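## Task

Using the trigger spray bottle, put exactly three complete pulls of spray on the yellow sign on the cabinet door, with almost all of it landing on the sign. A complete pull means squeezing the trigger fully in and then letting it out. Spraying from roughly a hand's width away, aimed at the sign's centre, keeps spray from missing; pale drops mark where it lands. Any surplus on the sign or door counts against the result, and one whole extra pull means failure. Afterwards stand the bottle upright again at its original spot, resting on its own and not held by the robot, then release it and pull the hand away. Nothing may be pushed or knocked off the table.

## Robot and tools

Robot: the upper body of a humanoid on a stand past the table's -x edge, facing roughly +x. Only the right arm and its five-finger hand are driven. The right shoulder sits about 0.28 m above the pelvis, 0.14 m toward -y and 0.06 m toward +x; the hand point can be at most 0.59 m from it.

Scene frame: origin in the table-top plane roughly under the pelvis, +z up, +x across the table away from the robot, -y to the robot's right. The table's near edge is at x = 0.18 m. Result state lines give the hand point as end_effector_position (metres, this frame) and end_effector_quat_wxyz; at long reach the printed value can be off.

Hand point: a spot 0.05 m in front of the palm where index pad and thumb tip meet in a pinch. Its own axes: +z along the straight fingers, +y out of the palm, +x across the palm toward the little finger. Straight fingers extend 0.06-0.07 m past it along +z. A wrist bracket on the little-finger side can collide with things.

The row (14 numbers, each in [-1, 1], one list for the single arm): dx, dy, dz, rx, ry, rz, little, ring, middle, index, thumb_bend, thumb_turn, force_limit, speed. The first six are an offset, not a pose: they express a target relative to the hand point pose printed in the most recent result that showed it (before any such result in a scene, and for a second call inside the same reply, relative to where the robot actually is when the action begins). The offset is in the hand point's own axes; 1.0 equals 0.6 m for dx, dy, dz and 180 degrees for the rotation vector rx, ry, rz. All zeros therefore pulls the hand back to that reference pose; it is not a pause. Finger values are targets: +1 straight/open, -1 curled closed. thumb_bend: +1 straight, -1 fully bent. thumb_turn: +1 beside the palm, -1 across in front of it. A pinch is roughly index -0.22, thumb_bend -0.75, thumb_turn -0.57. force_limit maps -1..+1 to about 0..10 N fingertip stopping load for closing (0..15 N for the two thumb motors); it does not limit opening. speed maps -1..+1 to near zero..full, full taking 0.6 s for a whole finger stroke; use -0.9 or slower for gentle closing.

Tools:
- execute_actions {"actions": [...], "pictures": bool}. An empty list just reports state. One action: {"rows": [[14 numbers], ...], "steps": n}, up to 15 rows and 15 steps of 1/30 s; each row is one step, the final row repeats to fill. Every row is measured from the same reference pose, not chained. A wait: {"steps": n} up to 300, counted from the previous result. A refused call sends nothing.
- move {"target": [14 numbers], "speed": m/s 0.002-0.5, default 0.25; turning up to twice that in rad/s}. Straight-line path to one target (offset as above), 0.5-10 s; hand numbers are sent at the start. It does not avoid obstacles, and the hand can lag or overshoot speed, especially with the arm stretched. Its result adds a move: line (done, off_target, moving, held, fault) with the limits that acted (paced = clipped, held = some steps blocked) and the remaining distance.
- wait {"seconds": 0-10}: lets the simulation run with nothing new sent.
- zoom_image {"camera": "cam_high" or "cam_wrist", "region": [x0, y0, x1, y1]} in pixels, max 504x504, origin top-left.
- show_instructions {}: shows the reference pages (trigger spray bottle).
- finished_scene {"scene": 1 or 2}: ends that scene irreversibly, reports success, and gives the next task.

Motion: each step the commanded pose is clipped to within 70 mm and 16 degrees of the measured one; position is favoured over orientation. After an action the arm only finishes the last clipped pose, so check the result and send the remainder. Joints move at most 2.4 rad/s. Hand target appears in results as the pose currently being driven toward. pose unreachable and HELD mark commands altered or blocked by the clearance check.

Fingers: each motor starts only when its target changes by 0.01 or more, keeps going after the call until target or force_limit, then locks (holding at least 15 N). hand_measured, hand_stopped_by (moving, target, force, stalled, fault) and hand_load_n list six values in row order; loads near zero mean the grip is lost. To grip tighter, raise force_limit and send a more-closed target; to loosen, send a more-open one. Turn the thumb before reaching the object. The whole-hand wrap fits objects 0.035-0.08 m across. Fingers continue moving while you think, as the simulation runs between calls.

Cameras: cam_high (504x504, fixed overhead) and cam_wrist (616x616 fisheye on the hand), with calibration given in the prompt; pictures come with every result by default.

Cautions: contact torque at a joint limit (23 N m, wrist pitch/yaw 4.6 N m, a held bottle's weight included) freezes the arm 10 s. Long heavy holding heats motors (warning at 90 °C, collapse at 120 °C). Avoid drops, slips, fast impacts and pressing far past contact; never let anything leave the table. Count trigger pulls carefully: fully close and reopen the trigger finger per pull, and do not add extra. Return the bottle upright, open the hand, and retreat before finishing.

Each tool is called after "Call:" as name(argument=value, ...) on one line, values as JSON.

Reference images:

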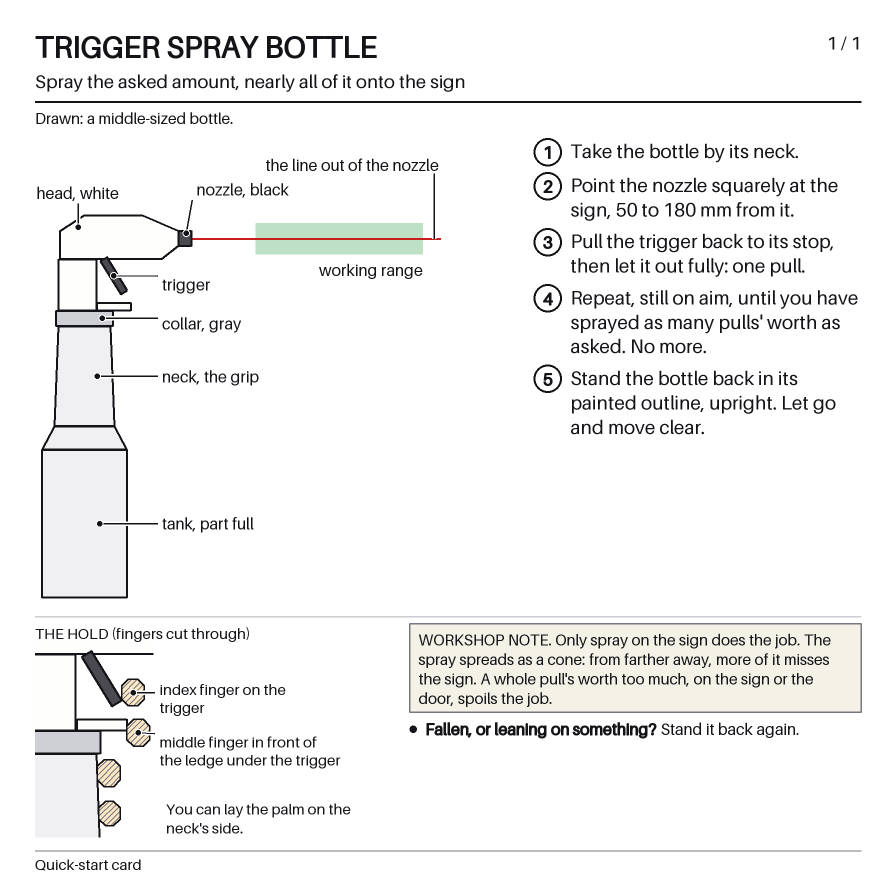

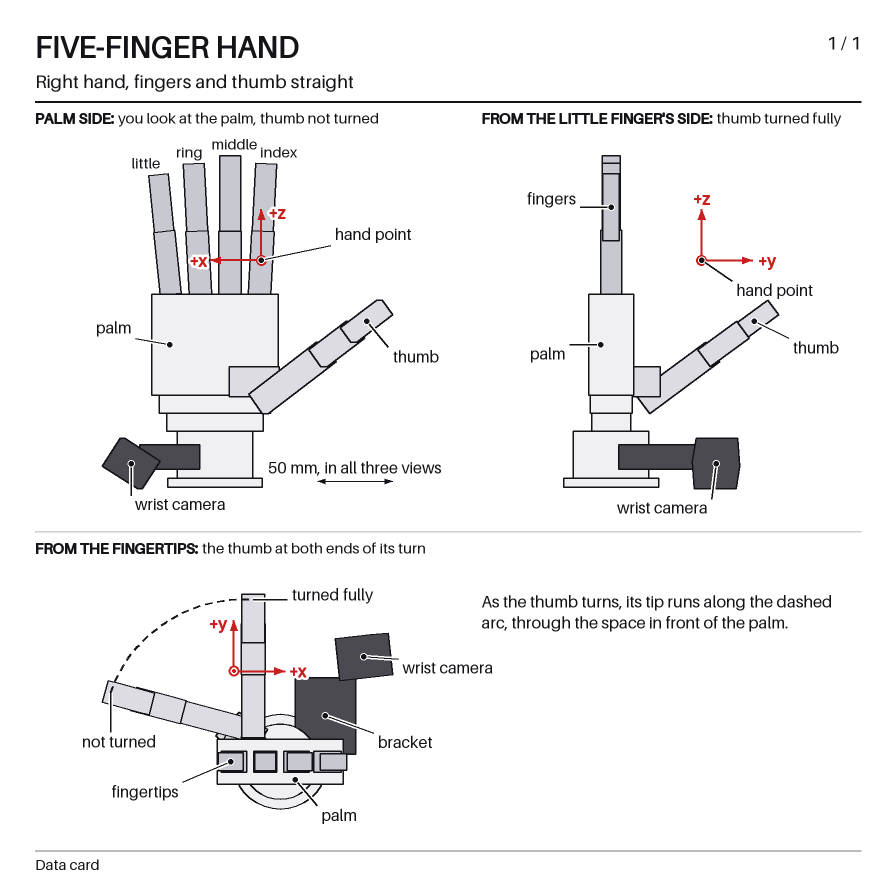

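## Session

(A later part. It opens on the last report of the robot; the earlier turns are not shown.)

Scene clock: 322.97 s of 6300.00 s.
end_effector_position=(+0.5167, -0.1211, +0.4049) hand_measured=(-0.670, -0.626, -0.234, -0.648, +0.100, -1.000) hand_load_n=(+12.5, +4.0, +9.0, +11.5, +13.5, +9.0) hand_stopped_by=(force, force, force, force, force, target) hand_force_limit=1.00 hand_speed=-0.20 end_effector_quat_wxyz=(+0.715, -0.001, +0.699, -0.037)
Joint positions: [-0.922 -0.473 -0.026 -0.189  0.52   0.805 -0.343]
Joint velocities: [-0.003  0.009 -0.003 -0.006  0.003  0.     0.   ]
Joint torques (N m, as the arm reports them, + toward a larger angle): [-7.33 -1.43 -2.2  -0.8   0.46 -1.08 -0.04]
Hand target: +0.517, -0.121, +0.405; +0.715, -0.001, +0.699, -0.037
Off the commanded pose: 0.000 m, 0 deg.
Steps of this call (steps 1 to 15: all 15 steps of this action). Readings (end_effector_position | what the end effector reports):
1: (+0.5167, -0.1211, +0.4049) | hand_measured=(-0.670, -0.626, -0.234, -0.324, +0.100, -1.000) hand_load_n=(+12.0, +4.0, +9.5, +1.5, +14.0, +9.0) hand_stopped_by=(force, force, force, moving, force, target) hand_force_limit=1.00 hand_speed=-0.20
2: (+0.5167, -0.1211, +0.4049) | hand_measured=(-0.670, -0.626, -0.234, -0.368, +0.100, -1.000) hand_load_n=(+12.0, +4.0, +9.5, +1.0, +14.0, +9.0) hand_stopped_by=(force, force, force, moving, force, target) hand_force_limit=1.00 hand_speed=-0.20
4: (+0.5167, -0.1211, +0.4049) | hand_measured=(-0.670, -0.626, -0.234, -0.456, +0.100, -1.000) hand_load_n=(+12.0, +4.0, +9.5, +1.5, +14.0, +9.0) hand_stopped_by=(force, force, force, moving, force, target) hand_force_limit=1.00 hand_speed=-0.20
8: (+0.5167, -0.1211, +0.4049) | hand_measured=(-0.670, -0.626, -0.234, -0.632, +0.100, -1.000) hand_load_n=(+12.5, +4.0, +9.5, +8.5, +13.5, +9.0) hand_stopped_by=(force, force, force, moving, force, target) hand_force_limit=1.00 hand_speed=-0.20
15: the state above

The load jumps sharply at the stop, so these are full pulls. Third pull now.

Call:
execute_actions(actions=[{"rows": [[0, 0, 0, 0, 0, 0, -1, -1, -1, 0.25, -1, -1, 1.0, 0.3]], "steps": 15}], pictures=false)

Call:
execute_actions(actions=[{"rows": [[0, 0, 0, 0, 0, 0, -1, -1, -1, 0.25, -1, -1, 1.0, 0.3]], "steps": 10}], pictures=false)

Call:
execute_actions(actions=[{"rows": [[0, 0, 0, 0, 0, 0, -1, -1, -1, -1, -1, -1, 1.0, -0.2]], "steps": 15}], pictures=false)

Call:
execute_actions(actions=[{"rows": [[0, 0, 0, 0, 0, 0, -1, -1, -1, -1, -1, -1, 1.0, -0.2]], "steps": 15}], pictures=false)

Call:
execute_actions(actions=[{"rows": [[0, 0, 0, 0, 0, 0, -1, -1, -1, 1, -1, -1, 1.0, 0.3]], "steps": 15}], pictures=true)

Scene clock: 333.83 s of 6300.00 s.
end_effector_position=(+0.5167, -0.1211, +0.4049) hand_measured=(-0.670, -0.626, -0.234, +0.208, +0.100, -1.000) hand_load_n=(+12.0, +4.0, +10.0, +0.0, +14.0, +9.0) hand_stopped_by=(force, force, force, moving, force, target) hand_force_limit=1.00 hand_speed=0.30 end_effector_quat_wxyz=(+0.715, -0.001, +0.699, -0.037)
Joint positions: [-0.922 -0.473 -0.026 -0.189  0.52   0.805 -0.343]
Joint velocities: [ 0.008 -0.006 -0.005  0.011 -0.009  0.     0.   ]
Joint torques (N m, as the arm reports them, + toward a larger angle): [-7.36 -1.46 -2.17 -0.75  0.46 -1.08 -0.03]
Hand target: +0.517, -0.121, +0.405; +0.715, -0.001, +0.699, -0.037
Off the commanded pose: 0.000 m, 0 deg.
Steps of this call (steps 1 to 90: nothing new was sent; then 7.37 s passed at rest; steps 91 to 105: all 15 steps of this action). Readings (end_effector_position | what the end effector reports):
91: (+0.5167, -0.1211, +0.4049) | hand_measured=(-0.670, -0.626, -0.234, -0.648, +0.100, -1.000) hand_load_n=(+12.5, +4.0, +9.0, +11.5, +13.5, +9.0) hand_stopped_by=(force, force, force, moving, force, target) hand_force_limit=1.00 hand_speed=0.30
92: (+0.5167, -0.1211, +0.4049) | hand_measured=(-0.670, -0.626, -0.234, -0.648, +0.100, -1.000) hand_load_n=(+12.5, +4.0, +9.0, +11.5, +13.5, +9.0) hand_stopped_by=(force, force, force, moving, force, target) hand_force_limit=1.00 hand_speed=0.30
94: (+0.5167, -0.1211, +0.4049) | hand_measured=(-0.670, -0.626, -0.234, -0.584, +0.100, -1.000) hand_load_n=(+12.0, +4.0, +10.0, +2.5, +13.5, +9.5) hand_stopped_by=(force, force, force, moving, force, target) hand_force_limit=1.00 hand_speed=0.30
98: (+0.5167, -0.1211, +0.4049) | hand_measured=(-0.670, -0.626, -0.234, -0.298, +0.100, -1.000) hand_load_n=(+12.0, +4.0, +10.0, +0.5, +14.0, +9.0) hand_stopped_by=(force, force, force, moving, force, target) hand_force_limit=1.00 hand_speed=0.30
105: the state above

Scene clock: 334.17 s of 6300.00 s.
end_effector_position=(+0.5167, -0.1211, +0.4049) hand_measured=(-0.670, -0.626, -0.234, +0.250, +0.100, -1.000) hand_load_n=(+12.0, +4.0, +10.0, +0.0, +14.0, +9.0) hand_stopped_by=(force, force, force, target, force, target) hand_force_limit=1.00 hand_speed=0.30 end_effector_quat_wxyz=(+0.715, -0.001, +0.699, -0.037)
Joint positions: [-0.922 -0.473 -0.026 -0.189  0.52   0.805 -0.343]
Joint velocities: [ 0.014  0.012 -0.009  0.002  0.009  0.     0.   ]
Joint torques (N m, as the arm reports them, + toward a larger angle): [-7.35 -1.53 -2.28 -0.9   0.4  -1.08 -0.05]
Hand target: +0.517, -0.121, +0.405; +0.715, -0.001, +0.699, -0.037
Off the commanded pose: 0.000 m, 0 deg.
Steps of this call (steps 1 to 10: all 10 steps of this action). Readings (end_effector_position | what the end effector reports):
1: (+0.5167, -0.1211, +0.4049) | hand_measured=(-0.670, -0.626, -0.234, +0.246, +0.100, -1.000) hand_load_n=(+12.0, +4.0, +10.0, +0.0, +14.0, +9.0) hand_stopped_by=(force, force, force, moving, force, target) hand_force_limit=1.00 hand_speed=0.30
2: (+0.5167, -0.1211, +0.4049) | hand_measured=(-0.670, -0.626, -0.234, +0.250, +0.100, -1.000) hand_load_n=(+12.0, +4.0, +10.0, +0.0, +14.0, +9.0) hand_stopped_by=(force, force, force, moving, force, target) hand_force_limit=1.00 hand_speed=0.30
4: (+0.5167, -0.1211, +0.4049) | hand_measured=(-0.670, -0.626, -0.234, +0.250, +0.100, -1.000) hand_load_n=(+12.0, +4.0, +10.0, +0.0, +14.0, +9.0) hand_stopped_by=(force, force, force, target, force, target) hand_force_limit=1.00 hand_speed=0.30
8: (+0.5167, -0.1211, +0.4049) | hand_measured=(-0.670, -0.626, -0.234, +0.250, +0.100, -1.000) hand_load_n=(+12.0, +4.0, +10.0, +0.0, +14.0, +9.0) hand_stopped_by=(force, force, force, target, force, target) hand_force_limit=1.00 hand_speed=0.30
10: the state above

Scene clock: 334.67 s of 6300.00 s.
end_effector_position=(+0.5167, -0.1211, +0.4049) hand_measured=(-0.670, -0.626, -0.234, -0.278, +0.100, -1.000) hand_load_n=(+12.0, +4.0, +10.0, +0.0, +14.0, +9.0) hand_stopped_by=(force, force, force, moving, force, target) hand_force_limit=1.00 hand_speed=-0.20 end_effector_quat_wxyz=(+0.715, -0.001, +0.699, -0.037)
Joint positions: [-0.922 -0.473 -0.026 -0.189  0.52   0.805 -0.343]
Joint velocities: [-0.002  0.003  0.     0.002  0.003  0.     0.   ]
Joint torques (N m, as the arm reports them, + toward a larger angle): [-7.45 -1.53 -2.32 -0.92  0.53 -1.09 -0.03]
Hand target: +0.517, -0.121, +0.405; +0.715, -0.001, +0.699, -0.037
Off the commanded pose: 0.000 m, 0 deg.
Steps of this call (steps 1 to 15: all 15 steps of this action). Readings (end_effector_position | what the end effector reports):
1: (+0.5167, -0.1211, +0.4049) | hand_measured=(-0.670, -0.626, -0.234, +0.250, +0.100, -1.000) hand_load_n=(+12.0, +4.0, +10.0, +0.0, +14.0, +9.0) hand_stopped_by=(force, force, force, moving, force, target) hand_force_limit=1.00 hand_speed=-0.20
2: (+0.5167, -0.1211, +0.4049) | hand_measured=(-0.670, -0.626, -0.234, +0.250, +0.100, -1.000) hand_load_n=(+12.0, +4.0, +10.0, +0.0, +14.0, +9.0) hand_stopped_by=(force, force, force, moving, force, target) hand_force_limit=1.00 hand_speed=-0.20
4: (+0.5167, -0.1211, +0.4049) | hand_measured=(-0.670, -0.626, -0.234, +0.210, +0.100, -1.000) hand_load_n=(+12.0, +4.0, +10.0, +0.0, +14.0, +9.0) hand_stopped_by=(force, force, force, moving, force, target) hand_force_limit=1.00 hand_speed=-0.20
8: (+0.5167, -0.1211, +0.4049) | hand_measured=(-0.670, -0.626, -0.234, +0.032, +0.100, -1.000) hand_load_n=(+12.0, +4.0, +10.0, +0.0, +14.0, +9.0) hand_stopped_by=(force, force, force, moving, force, target) hand_force_limit=1.00 hand_speed=-0.20
15: the state above

Scene clock: 335.17 s of 6300.00 s.
end_effector_position=(+0.5167, -0.1211, +0.4049) hand_measured=(-0.670, -0.626, -0.234, -0.648, +0.100, -1.000) hand_load_n=(+12.5, +4.0, +9.0, +11.5, +13.5, +9.0) hand_stopped_by=(force, force, force, force, force, target) hand_force_limit=1.00 hand_speed=-0.20 end_effector_quat_wxyz=(+0.715, -0.001, +0.699, -0.037)
Joint positions: [-0.922 -0.473 -0.026 -0.189  0.52   0.805 -0.343]
Joint velocities: [-0.003  0.    -0.005  0.    -0.006  0.     0.   ]
Joint torques (N m, as the arm reports them, + toward a larger angle): [-7.44 -1.48 -2.17 -0.83  0.48 -1.07 -0.04]
Hand target: +0.517, -0.121, +0.405; +0.715, -0.001, +0.699, -0.037
Off the commanded pose: 0.000 m, 0 deg.
Steps of this call (steps 1 to 15: all 15 steps of this action). Readings (end_effector_position | what the end effector reports):
1: (+0.5167, -0.1211, +0.4049) | hand_measured=(-0.670, -0.626, -0.234, -0.324, +0.100, -1.000) hand_load_n=(+12.0, +4.0, +9.5, +1.5, +14.0, +9.0) hand_stopped_by=(force, force, force, moving, force, target) hand_force_limit=1.00 hand_speed=-0.20
2: (+0.5167, -0.1211, +0.4049) | hand_measured=(-0.670, -0.626, -0.234, -0.366, +0.100, -1.000) hand_load_n=(+12.0, +4.0, +9.5, +1.0, +14.0, +9.0) hand_stopped_by=(force, force, force, moving, force, target) hand_force_limit=1.00 hand_speed=-0.20
4: (+0.5167, -0.1211, +0.4049) | hand_measured=(-0.670, -0.626, -0.234, -0.456, +0.100, -1.000) hand_load_n=(+12.0, +4.0, +9.5, +1.5, +14.0, +9.0) hand_stopped_by=(force, force, force, moving, force, target) hand_force_limit=1.00 hand_speed=-0.20
8: (+0.5167, -0.1211, +0.4049) | hand_measured=(-0.670, -0.626, -0.234, -0.632, +0.100, -1.000) hand_load_n=(+12.5, +4.0, +9.5, +8.5, +13.5, +9.0) hand_stopped_by=(force, force, force, moving, force, target) hand_force_limit=1.00 hand_speed=-0.20
15: the state above

Scene clock: 335.67 s of 6300.00 s.
end_effector_position=(+0.5167, -0.1211, +0.4049) hand_measured=(-0.670, -0.626, -0.234, +0.208, +0.100, -1.000) hand_load_n=(+12.0, +4.0, +10.0, +0.0, +14.0, +9.0) hand_stopped_by=(force, force, force, moving, force, target) hand_force_limit=1.00 hand_speed=0.30 end_effector_quat_wxyz=(+0.715, -0.001, +0.699, -0.037)
Joint positions: [-0.922 -0.473 -0.026 -0.189  0.52   0.805 -0.343]
Joint velocities: [ 0.006  0.     0.002 -0.014  0.     0.     0.   ]
Joint torques (N m, as the arm reports them, + toward a larger angle): [-7.34 -1.49 -2.25 -0.89  0.43 -1.08 -0.04]
Hand target: +0.517, -0.121, +0.405; +0.715, -0.001, +0.699, -0.037
Off the commanded pose: 0.000 m, 0 deg.
Steps of this call (steps 1 to 15: all 15 steps of this action). Readings (end_effector_position | what the end effector reports):
1: (+0.5167, -0.1211, +0.4049) | hand_measured=(-0.670, -0.626, -0.234, -0.648, +0.100, -1.000) hand_load_n=(+12.5, +4.0, +9.0, +11.5, +13.5, +9.0) hand_stopped_by=(force, force, force, moving, force, target) hand_force_limit=1.00 hand_speed=0.30
2: (+0.5167, -0.1211, +0.4049) | hand_measured=(-0.670, -0.626, -0.234, -0.648, +0.100, -1.000) hand_load_n=(+12.5, +4.0, +9.0, +11.5, +13.5, +9.0) hand_stopped_by=(force, force, force, moving, force, target) hand_force_limit=1.00 hand_speed=0.30
4: (+0.5167, -0.1211, +0.4049) | hand_measured=(-0.670, -0.626, -0.234, -0.586, +0.100, -1.000) hand_load_n=(+12.0, +4.0, +10.0, +2.5, +13.5, +9.5) hand_stopped_by=(force, force, force, moving, force, target) hand_force_limit=1.00 hand_speed=0.30
8: (+0.5167, -0.1211, +0.4049) | hand_measured=(-0.670, -0.626, -0.234, -0.298, +0.100, -1.000) hand_load_n=(+12.0, +4.0, +10.0, +0.5, +14.0, +9.0) hand_stopped_by=(force, force, force, moving, force, target) hand_force_limit=1.00 hand_speed=0.30
15: the state above
camera_calibration (this result's frames):
cam_wrist: T_world_to_cam=[[0.209847, 0.977263, -0.0303675, 0.021292], [-0.531859, 0.140157, 0.835154, -0.0446815], [0.820421, -0.159103, 0.549177, -0.546799], [0, 0, 0, 1]] pos_world=[0.420373, -0.101543, 0.338252]

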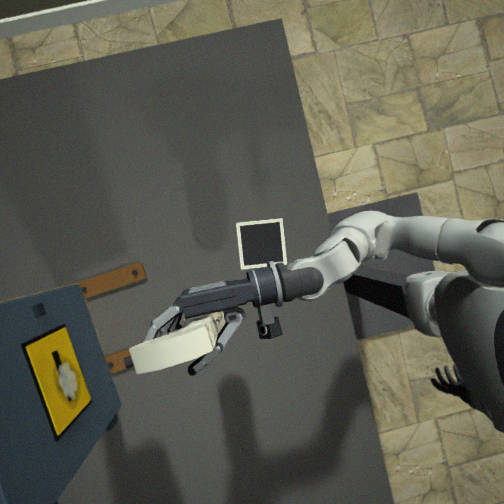

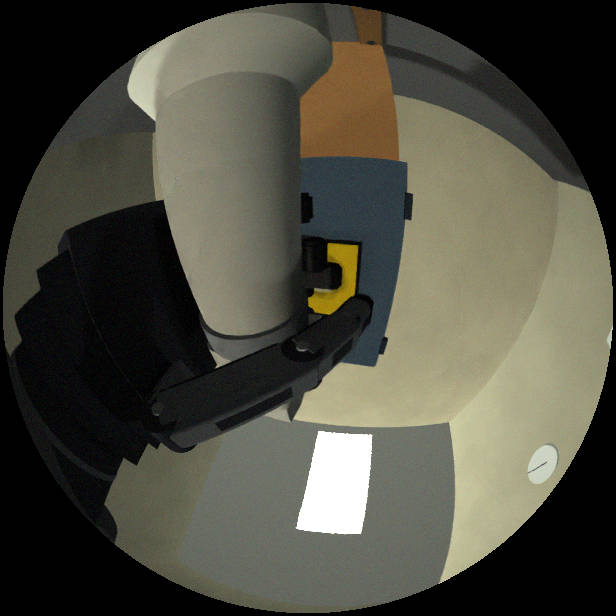

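Call:
move(target=[0.241, -0.1384, -0.2297, 0.0585, 0.0048, 0.0079, -1, -1, -1, 1, -1, -1, 1.0, 0.3], speed=0.25)

Scene clock: 366.43 s of 6300.00 s.
end_effector_position=(+0.3815, -0.1881, +0.2558) hand_measured=(-0.670, -0.626, -0.234, +1.000, +0.100, -1.000) hand_load_n=(+12.0, +4.0, +10.0, +0.0, +14.0, +9.0) hand_stopped_by=(force, force, force, target, force, target) hand_force_limit=1.00 hand_speed=0.30 end_effector_quat_wxyz=(+0.704, +0.070, +0.703, -0.067)
Joint positions: [ 0.088 -0.303 -0.072 -0.409  0.321  0.074 -0.199]
Joint velocities: [-0.005 -0.002  0.015  0.002  0.     0.     0.   ]
Joint torques (N m, as the arm reports them, + toward a larger angle): [-2.24 -1.02 -1.81 -1.29  0.44 -1.14  0.08]
Hand target: +0.382, -0.188, +0.255; +0.704, +0.068, +0.704, -0.068
Off the commanded pose: 0.018 m, 3 deg.
After step 90, 26.33 s passed at rest.
move: off_target
camera_calibration (this result's frames):
cam_wrist: T_world_to_cam=[[0.346868, 0.937632, 0.0230026, 0.0372284], [-0.49719, 0.163024, 0.852189, 0.00404162], [0.795289, -0.307033, 0.522729, -0.376143], [0, 0, 0, 1]] pos_world=[0.288239, -0.151054, 0.19232]

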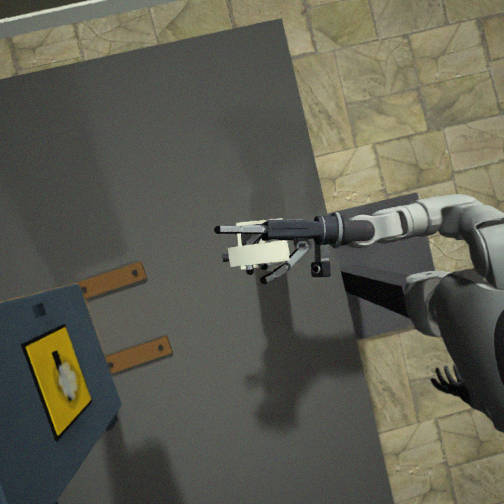

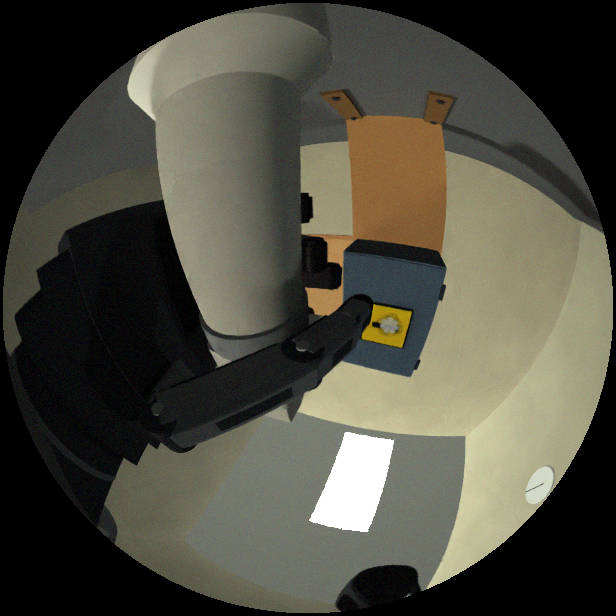

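Call:
move(target=[0.0263, -0.0287, -0.0005, 0.0129, -0.0046, -0.0093, -1, -1, -1, 1, -1, -1, 1.0, 0.3], speed=0.08)

Call:
zoom_image(camera="cam_high", region=[200, 190, 340, 330])

Scene clock: 377.50 s of 6300.00 s.
end_effector_position=(+0.3785, -0.2046, +0.2403) hand_measured=(-0.670, -0.626, -0.234, +1.000, +0.100, -1.000) hand_load_n=(+12.0, +4.0, +10.0, +0.0, +14.0, +9.0) hand_stopped_by=(force, force, force, target, force, target) hand_force_limit=1.00 hand_speed=0.30 end_effector_quat_wxyz=(+0.707, +0.075, +0.698, -0.090)
Joint positions: [ 0.098 -0.299 -0.083 -0.281  0.295 -0.063 -0.186]
Joint velocities: [ 0.002  0.006  0.    -0.006  0.003 -0.004  0.   ]
Joint torques (N m, as the arm reports them, + toward a larger angle): [-2.13 -1.11 -1.84 -1.34  0.38 -1.13  0.01]
Hand target: +0.378, -0.205, +0.240; +0.707, +0.074, +0.698, -0.092
Off the commanded pose: 0.001 m, 0 deg.
After step 90, 7.30 s passed at rest.
move: done
camera_calibration (this result's frames):
cam_wrist: T_world_to_cam=[[0.384269, 0.923219, 0.00188133, 0.0420209], [-0.497301, 0.205273, 0.842944, 0.0293088], [0.777836, -0.324853, 0.537998, -0.371428], [0, 0, 0, 1]] pos_world=[0.287338, -0.16547, 0.175043]

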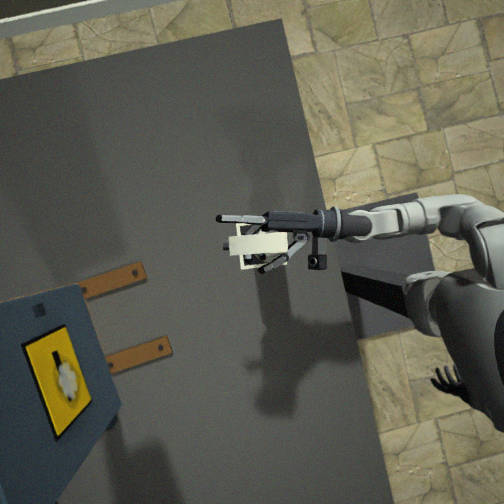

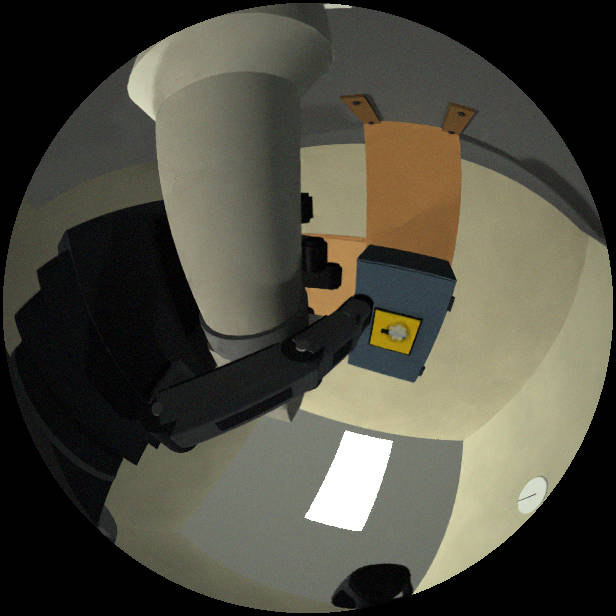

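Region (200, 190, 340, 330) of cam_high's 504x504 image, scaled by 3.600, with more detail than that image has.

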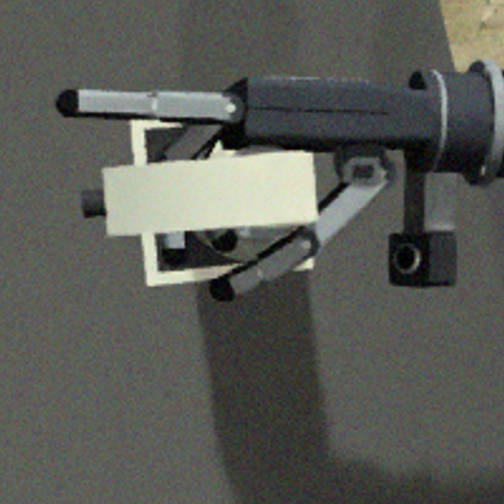

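Call:
move(target=[0.0235, 0.003, 0, 0, 0, 0, -1, -1, -1, 1, -1, -1, 1.0, 0.3], speed=0.04)

Scene clock: 383.40 s of 6300.00 s.
end_effector_position=(+0.3791, -0.2046, +0.2270) hand_measured=(-0.670, -0.626, -0.234, +1.000, +0.100, -1.000) hand_load_n=(+12.0, +4.0, +10.0, +0.0, +14.0, +9.0) hand_stopped_by=(force, force, force, target, force, target) hand_force_limit=1.00 hand_speed=0.30 end_effector_quat_wxyz=(+0.707, +0.077, +0.697, -0.091)
Joint positions: [ 0.083 -0.283 -0.066 -0.182  0.278 -0.149 -0.177]
Joint velocities: [ 0.     0.006  0.003  0.014 -0.006 -0.011  0.   ]
Joint torques (N m, as the arm reports them, + toward a larger angle): [-2.26 -1.03 -1.52 -1.22  0.36 -1.06  0.05]
Hand target: +0.379, -0.203, +0.226; +0.707, +0.075, +0.697, -0.090
Off the commanded pose: 0.002 m, 0 deg.
After step 90, 2.20 s passed at rest.
move: done
camera_calibration (this result's frames):
cam_wrist: T_world_to_cam=[[0.387451, 0.921883, 0.00364231, 0.0399493], [-0.497178, 0.205624, 0.842931, 0.0408883], [0.776335, -0.328405, 0.538009, -0.364884], [0, 0, 0, 1]] pos_world=[0.288123, -0.165066, 0.161699]

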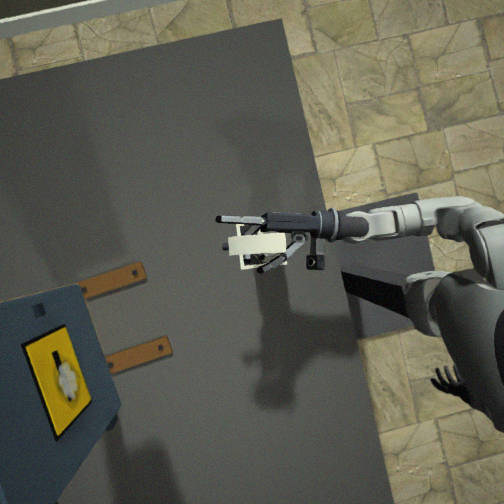

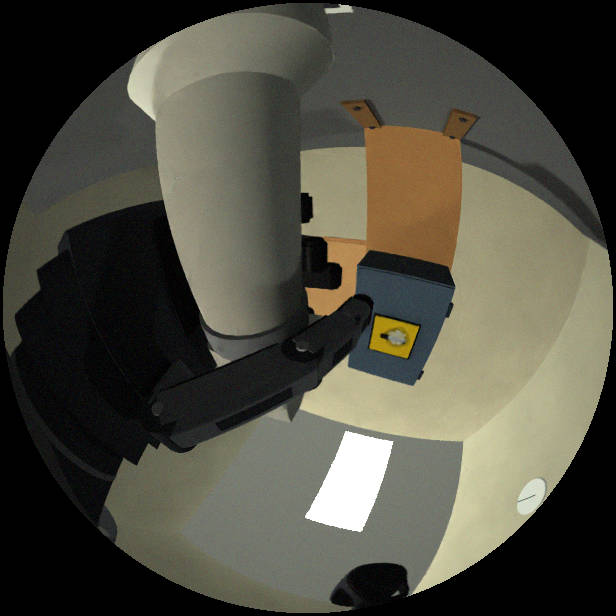

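Now release the grip.

Call:
move(target=[0, 0, 0, 0, 0, 0, 1, 1, 1, 1, 1, -1, 1.0, 0.0], speed=0.05)

Call:
move(target=[0, -0.15, -0.15, 0, 0, 0, 1, 1, 1, 1, 1, -1, 1.0, 0.0], speed=0.15)

Call:
zoom_image(camera="cam_high", region=[200, 190, 320, 310])

Scene clock: 388.83 s of 6300.00 s.
end_effector_position=(+0.3790, -0.2046, +0.2270) hand_measured=(+1.000, +1.000, +1.000, +1.000, +1.000, -1.000) hand_load_n=(+0.0, +0.0, +0.0, +0.0, +0.0, +0.0) hand_stopped_by=(target, target, target, target, target, target) hand_force_limit=1.00 hand_speed=0.00 end_effector_quat_wxyz=(+0.707, +0.077, +0.697, -0.091)
Joint positions: [ 0.083 -0.283 -0.067 -0.182  0.277 -0.15  -0.177]
Joint velocities: [-0.011 -0.005 -0.005 -0.006  0.009  0.     0.   ]
Joint torques (N m, as the arm reports them, + toward a larger angle): [-1.55 -0.94 -1.52 -0.94  0.51 -0.72 -0.05]
Hand target: +0.379, -0.205, +0.227; +0.707, +0.077, +0.697, -0.091
Off the commanded pose: 0.000 m, 0 deg.
After step 90, 1.13 s passed at rest.
move: done
camera_calibration (this result's frames):
cam_wrist: T_world_to_cam=[[0.387301, 0.921947, 0.00348253, 0.0400734], [-0.497499, 0.205811, 0.842696, 0.0410525], [0.776204, -0.32811, 0.538378, -0.364841], [0, 0, 0, 1]] pos_world=[0.288094, -0.165102, 0.161688]

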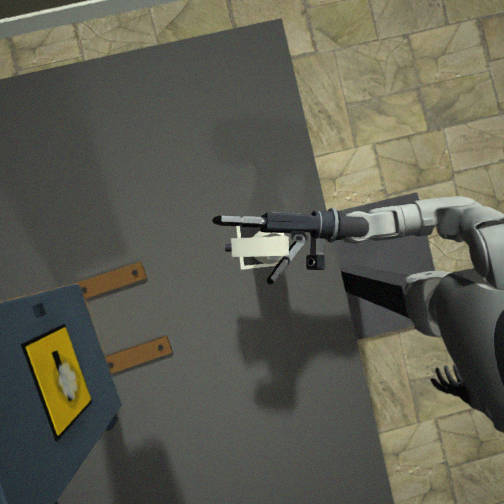

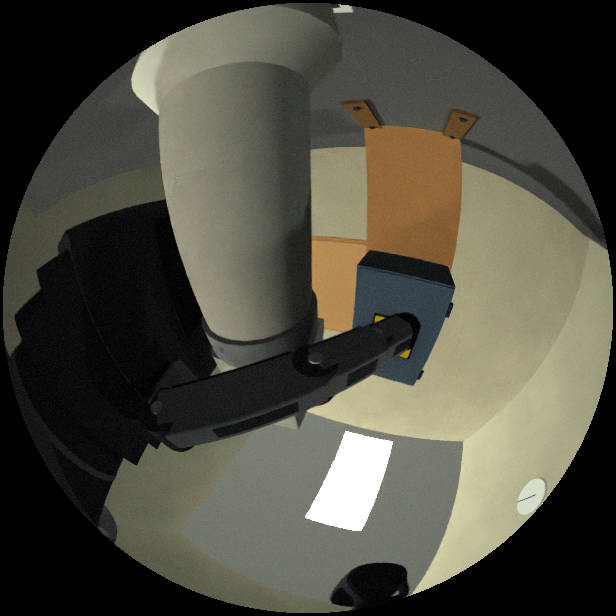

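Scene clock: 390.03 s of 6300.00 s.
end_effector_position=(+0.2704, -0.2659, +0.2204) hand_measured=(+1.000, +1.000, +1.000, +1.000, +1.000, -1.000) hand_load_n=(+0.0, +0.0, +0.0, +0.0, +0.0, +0.0) hand_stopped_by=(target, target, target, target, target, target) hand_force_limit=1.00 hand_speed=0.00 end_effector_quat_wxyz=(+0.703, +0.083, +0.702, -0.080)
Joint positions: [ 0.509 -0.339 -0.257 -0.117  0.57  -0.51   0.191]
Joint velocities: [ 0.005 -0.003 -0.011 -0.008  0.008  0.     0.011]
Joint torques (N m, as the arm reports them, + toward a larger angle): [ 1.05 -1.43 -2.36 -0.35  0.86 -0.82  0.06]
Hand target: +0.271, -0.267, +0.221; +0.704, +0.084, +0.700, -0.080
Off the commanded pose: 0.008 m, 2 deg.
move: off_target
camera_calibration (this result's frames):
cam_wrist: T_world_to_cam=[[0.381058, 0.924258, 0.0232907, 0.13663], [-0.490925, 0.180926, 0.852208, -0.00532593], [0.783446, -0.336174, 0.522685, -0.297684], [0, 0, 0, 1]] pos_world=[0.178541, -0.225392, 0.156952]

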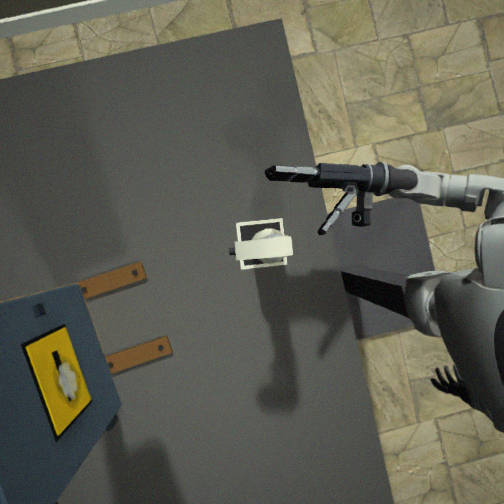

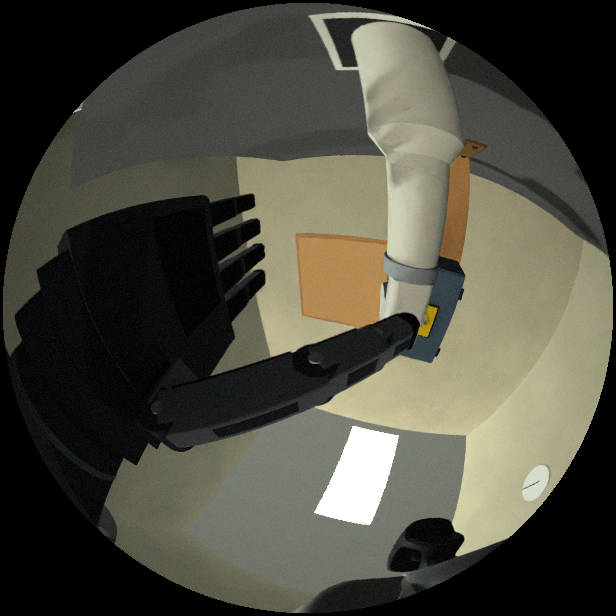

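Region (200, 190, 320, 310) of cam_high's 504x504 image, scaled by 4.200, with more detail than that image has.

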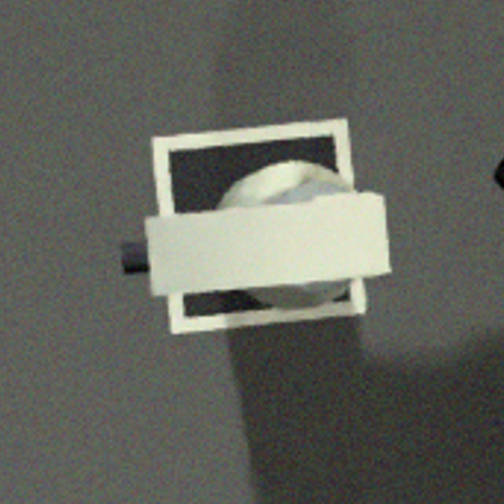

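Call:
move(target=[0.16, 0.2173, -0.1718, 0, 0, 0, 1, -1, -1, -1, 1, -1, 0.0, 0.5], speed=0.2)

Scene clock: 437.43 s of 6300.00 s.
end_effector_position=(+0.2134, -0.1361, +0.1401) hand_measured=(+1.000, -1.000, -1.000, -1.000, +1.000, -1.000) hand_load_n=(+0.0, +0.0, +0.0, +0.0, +0.0, +0.0) hand_stopped_by=(target, target, target, target, target, target) hand_force_limit=0.00 hand_speed=0.50 end_effector_quat_wxyz=(+0.695, +0.072, +0.713, -0.060)
Joint positions: [ 0.494 -0.033  0.111  0.47   0.084 -1.173 -0.066]
Joint velocities: [ 0.    -0.003  0.005  0.    -0.003  0.     0.   ]
Joint torques (N m, as the arm reports them, + toward a larger angle): [ 1.84  0.   -0.86 -0.11  0.59 -0.83 -0.08]
Hand target: +0.214, -0.138, +0.142; +0.697, +0.074, +0.710, -0.062
Off the commanded pose: 0.029 m, 3 deg.
After step 90, 43.13 s passed at rest.
move: held; limits=held; held on 9 of 38 steps, including the last
pose unreachable: on one or more control steps of this call an arm could not follow its commanded pose, so it was not sent that pose on those steps. On the call's last step it was still not sent that pose. It may still have moved: this result reports where it is.
cause: the commanded pose would bring a part of the arm (just beyond joint 3 (shoulder yaw)) too close to the robot's own body.
camera_calibration (this result's frames):
cam_wrist: T_world_to_cam=[[0.340769, 0.939671, 0.029931, 0.0500847], [-0.476797, 0.145295, 0.866922, 0.00175687], [0.810272, -0.309691, 0.497544, -0.166043], [0, 0, 0, 1]] pos_world=[0.118311, -0.0987405, 0.0795917]

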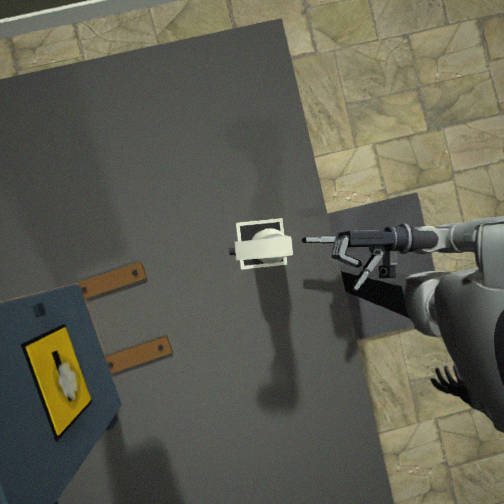

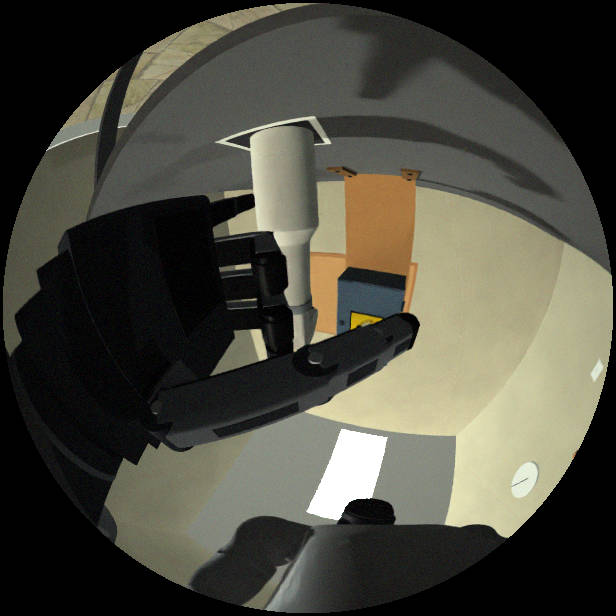

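Call:
move(target=[0.02, 0.04, 0.04, 0, 0, 0, 1, -1, -1, -1, 1, -1, 0.0, 0.5], speed=0.08)

Call:
zoom_image(camera="cam_high", region=[200, 190, 340, 330])

Scene clock: 445.50 s of 6300.00 s.
end_effector_position=(+0.2320, -0.1254, +0.1337) hand_measured=(+1.000, -1.000, -1.000, -1.000, +1.000, -1.000) hand_load_n=(+0.0, +0.0, +0.0, +0.0, +0.0, +0.0) hand_stopped_by=(target, target, target, target, target, target) hand_force_limit=0.00 hand_speed=0.50 end_effector_quat_wxyz=(+0.697, +0.071, +0.711, -0.062)
Joint positions: [ 0.412 -0.033  0.15   0.51  -0.002 -1.14  -0.199]
Joint velocities: [ 0.    -0.006  0.006  0.009  0.     0.     0.   ]
Joint torques (N m, as the arm reports them, + toward a larger angle): [ 1.68  0.14 -0.63 -0.05  0.45 -0.79 -0.02]
Hand target: +0.231, -0.126, +0.134; +0.696, +0.071, +0.711, -0.063
Off the commanded pose: 0.014 m, 0 deg.
joint sent to its limit — the command would take joint 2 (shoulder roll) past its upper limit, so that joint was sent only as far as its limit.
After step 90, 4.37 s passed at rest.
move: held; limits=held; held on 9 of 21 steps, including the last
pose unreachable: on one or more control steps of this call an arm could not follow its commanded pose, so it was not sent that pose on those steps. On the call's last step it was still not sent that pose. It may still have moved: this result reports where it is.
cause: the commanded pose would bring a part of the arm (just beyond joint 3 (shoulder yaw)) too close to the robot's own body.
camera_calibration (this result's frames):
cam_wrist: T_world_to_cam=[[0.341501, 0.939509, 0.0264494, 0.0340804], [-0.480151, 0.150199, 0.864231, 0.0163641], [0.80798, -0.307836, 0.502399, -0.174508], [0, 0, 0, 1]] pos_world=[0.137218, -0.0881965, 0.072629]

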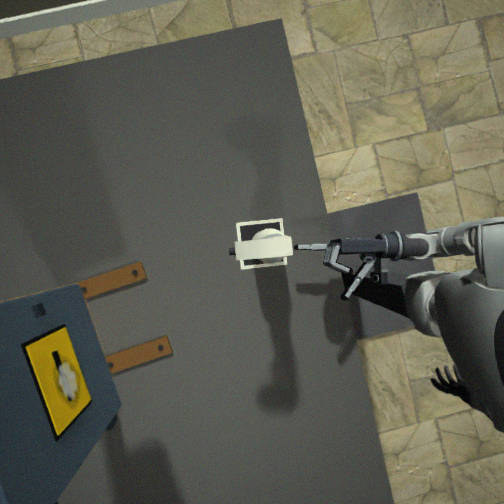

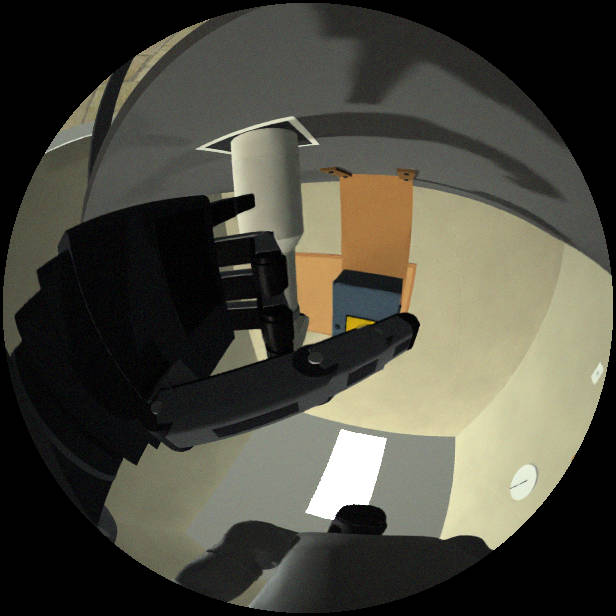

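Region (200, 190, 340, 330) of cam_high's 504x504 image, scaled by 3.600, with more detail than that image has.

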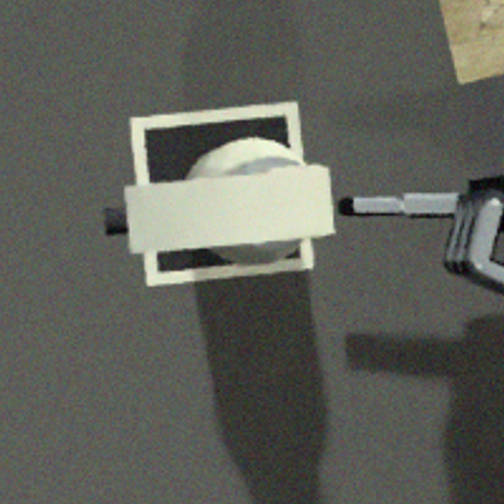

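Call:
move(target=[0, 0, 0.043, 0, 0, 0, 1, -1, -1, -1, 1, -1, 0.0, 0.5], speed=0.03)

Call:
zoom_image(camera="cam_high", region=[200, 190, 320, 310])

Scene clock: 450.67 s of 6300.00 s.
end_effector_position=(+0.2561, -0.1291, +0.1326) hand_measured=(+1.000, -1.000, -1.000, -1.000, +1.000, -1.000) hand_load_n=(+0.0, +0.0, +0.0, +0.0, +0.0, +0.0) hand_stopped_by=(target, target, target, target, target, target) hand_force_limit=0.00 hand_speed=0.50 end_effector_quat_wxyz=(+0.696, +0.069, +0.712, -0.062)
Joint positions: [ 0.349 -0.049  0.147  0.46   0.022 -1.028 -0.199]
Joint velocities: [-0.006 -0.009 -0.002  0.    -0.006  0.     0.   ]
Joint torques (N m, as the arm reports them, + toward a larger angle): [ 0.76 -0.02 -0.82 -0.48  0.56 -0.67 -0.02]
Hand target: +0.257, -0.131, +0.133; +0.697, +0.070, +0.711, -0.063
Off the commanded pose: 0.002 m, 0 deg.
After step 90, 1.03 s passed at rest.
move: done
camera_calibration (this result's frames):
cam_wrist: T_world_to_cam=[[0.338342, 0.940743, 0.0229464, 0.0308425], [-0.477865, 0.150757, 0.8654, 0.0287554], [0.81066, -0.303766, 0.500555, -0.194531], [0, 0, 0, 1]] pos_world=[0.161004, -0.0924419, 0.0717807]

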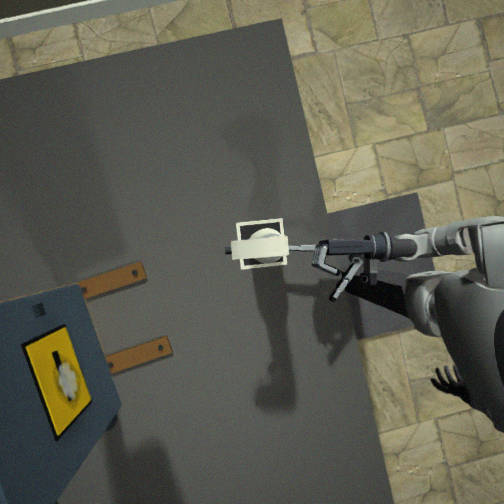

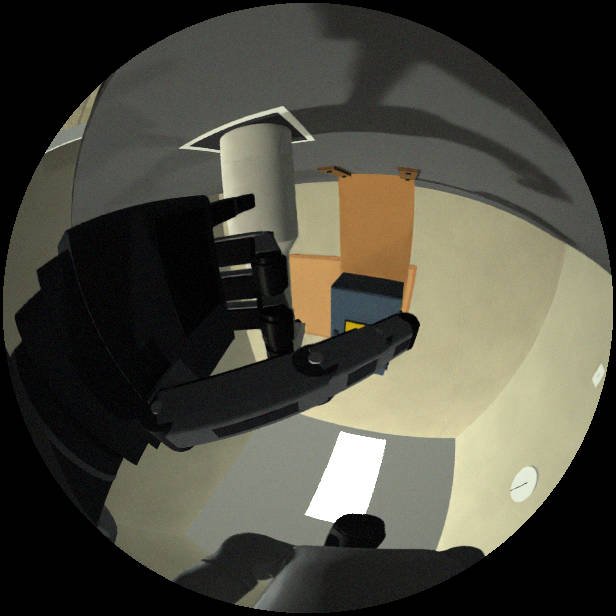

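Region (200, 190, 320, 310) of cam_high's 504x504 image, scaled by 4.200, with more detail than that image has.

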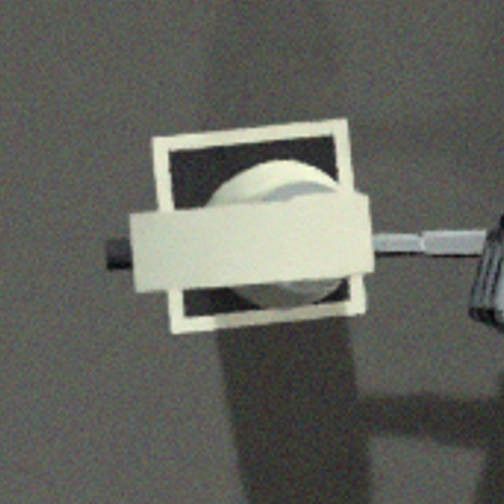

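Call:
move(target=[0, 0, 0.006, 0, 0, 0, 1, -1, -1, -1, 1, -1, 0.0, 0.5], speed=0.02)

Call:
move(target=[-0.1, -0.12, -0.06, 0, 0, 0, 1, 1, 1, 1, 1, -1, 0.0, 0.5], speed=0.15)

Call:
zoom_image(camera="cam_high", region=[200, 190, 320, 310])

Scene clock: 455.87 s of 6300.00 s.
end_effector_position=(+0.2583, -0.1287, +0.1318) hand_measured=(+1.000, -1.000, -1.000, -1.000, +1.000, -1.000) hand_load_n=(+0.0, +0.0, +0.0, +0.0, +0.0, +0.0) hand_stopped_by=(target, target, target, target, target, target) hand_force_limit=0.00 hand_speed=0.50 end_effector_quat_wxyz=(+0.695, +0.068, +0.713, -0.061)
Joint positions: [ 0.342 -0.049  0.147  0.457  0.022 -1.016 -0.199]
Joint velocities: [ 0.005  0.006 -0.006 -0.009  0.002  0.     0.   ]
Joint torques (N m, as the arm reports them, + toward a larger angle): [ 0.55  0.01 -0.8  -0.39  0.62 -0.62  0.01]
Hand target: +0.260, -0.130, +0.133; +0.696, +0.069, +0.712, -0.062
Off the commanded pose: 0.002 m, 0 deg.
After step 90, 1.50 s passed at rest.
move: done
camera_calibration (this result's frames):
cam_wrist: T_world_to_cam=[[0.336626, 0.94138, 0.0220416, 0.0303072], [-0.475459, 0.14972, 0.866904, 0.0295261], [0.812787, -0.302302, 0.497987, -0.195757], [0, 0, 0, 1]] pos_world=[0.162945, -0.0921289, 0.0712199]

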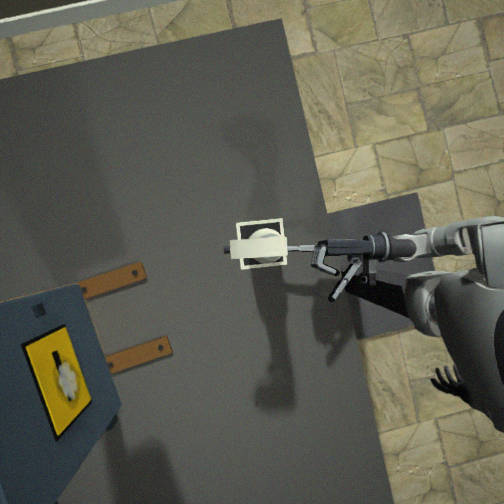

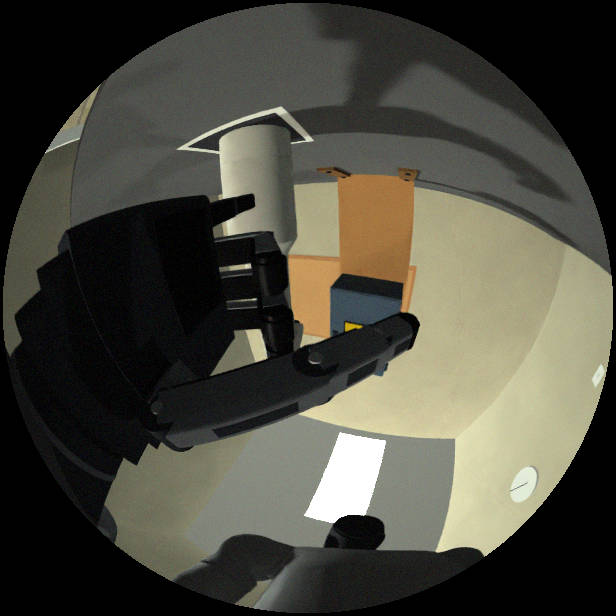

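Scene clock: 457.47 s of 6300.00 s.
end_effector_position=(+0.2052, -0.1949, +0.1880) hand_measured=(+1.000, +1.000, +1.000, +1.000, +1.000, -1.000) hand_load_n=(+0.0, +0.0, +0.0, +0.0, +0.0, +0.0) hand_stopped_by=(target, target, target, target, target, target) hand_force_limit=0.00 hand_speed=0.50 end_effector_quat_wxyz=(+0.689, +0.071, +0.718, -0.066)
Joint positions: [ 0.531 -0.794  0.647  0.132  0.21  -1.199 -0.82 ]
Joint velocities: [ 0.005  0.006  0.017 -0.009 -0.015  0.006 -0.015]
Joint torques (N m, as the arm reports them, + toward a larger angle): [ 2.1  -1.62 -1.21  0.15  0.27 -0.55 -0.12]
Hand target: +0.205, -0.194, +0.188; +0.689, +0.069, +0.719, -0.065
Off the commanded pose: 0.008 m, 1 deg.
joint sent to its limit — the command would take joint 1 (shoulder pitch) past its upper limit, so that joint was sent only as far as its limit.
move: off_target
camera_calibration (this result's frames):
cam_wrist: T_world_to_cam=[[0.347683, 0.937496, 0.014789, 0.107672], [-0.460014, 0.156816, 0.873954, -0.037648], [0.817009, -0.310662, 0.485783, -0.200792], [0, 0, 0, 1]] pos_world=[0.109295, -0.157417, 0.128852]

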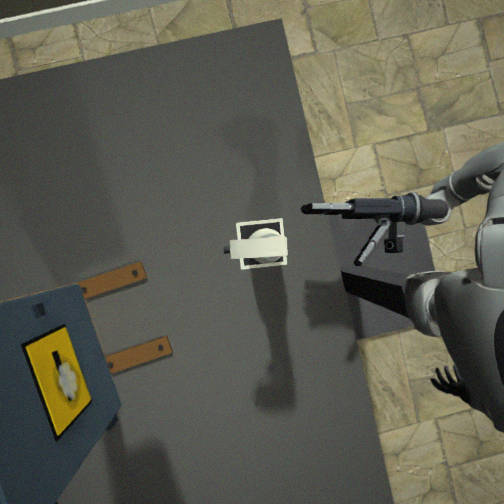

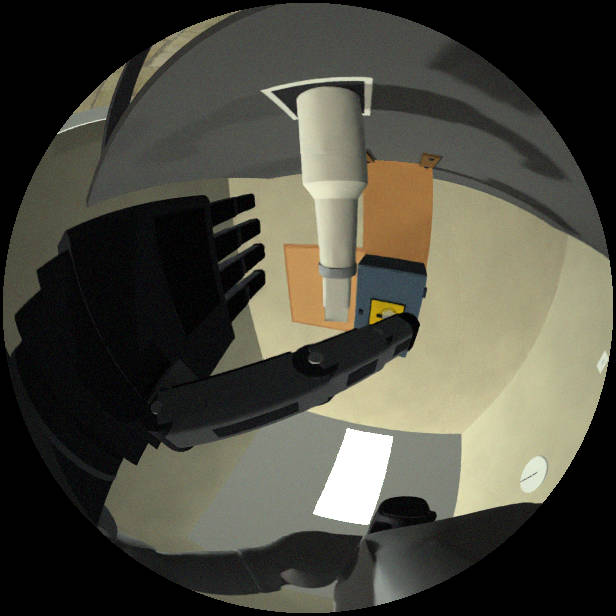

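Region (200, 190, 320, 310) of cam_high's 504x504 image, scaled by 4.200, with more detail than that image has.

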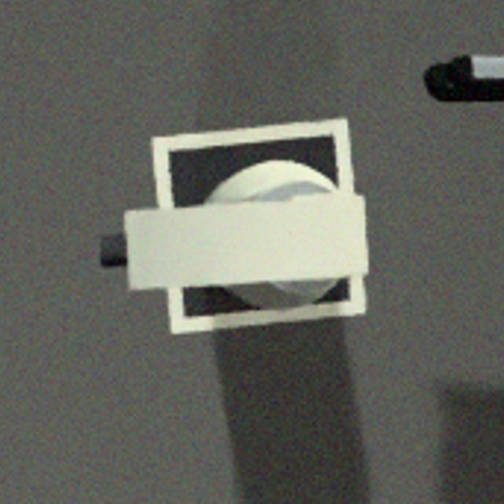

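The bottle is upright inside its outline and the hand is clear.

Call:
finished_scene(scene=1)

The scene is finished: the task was done.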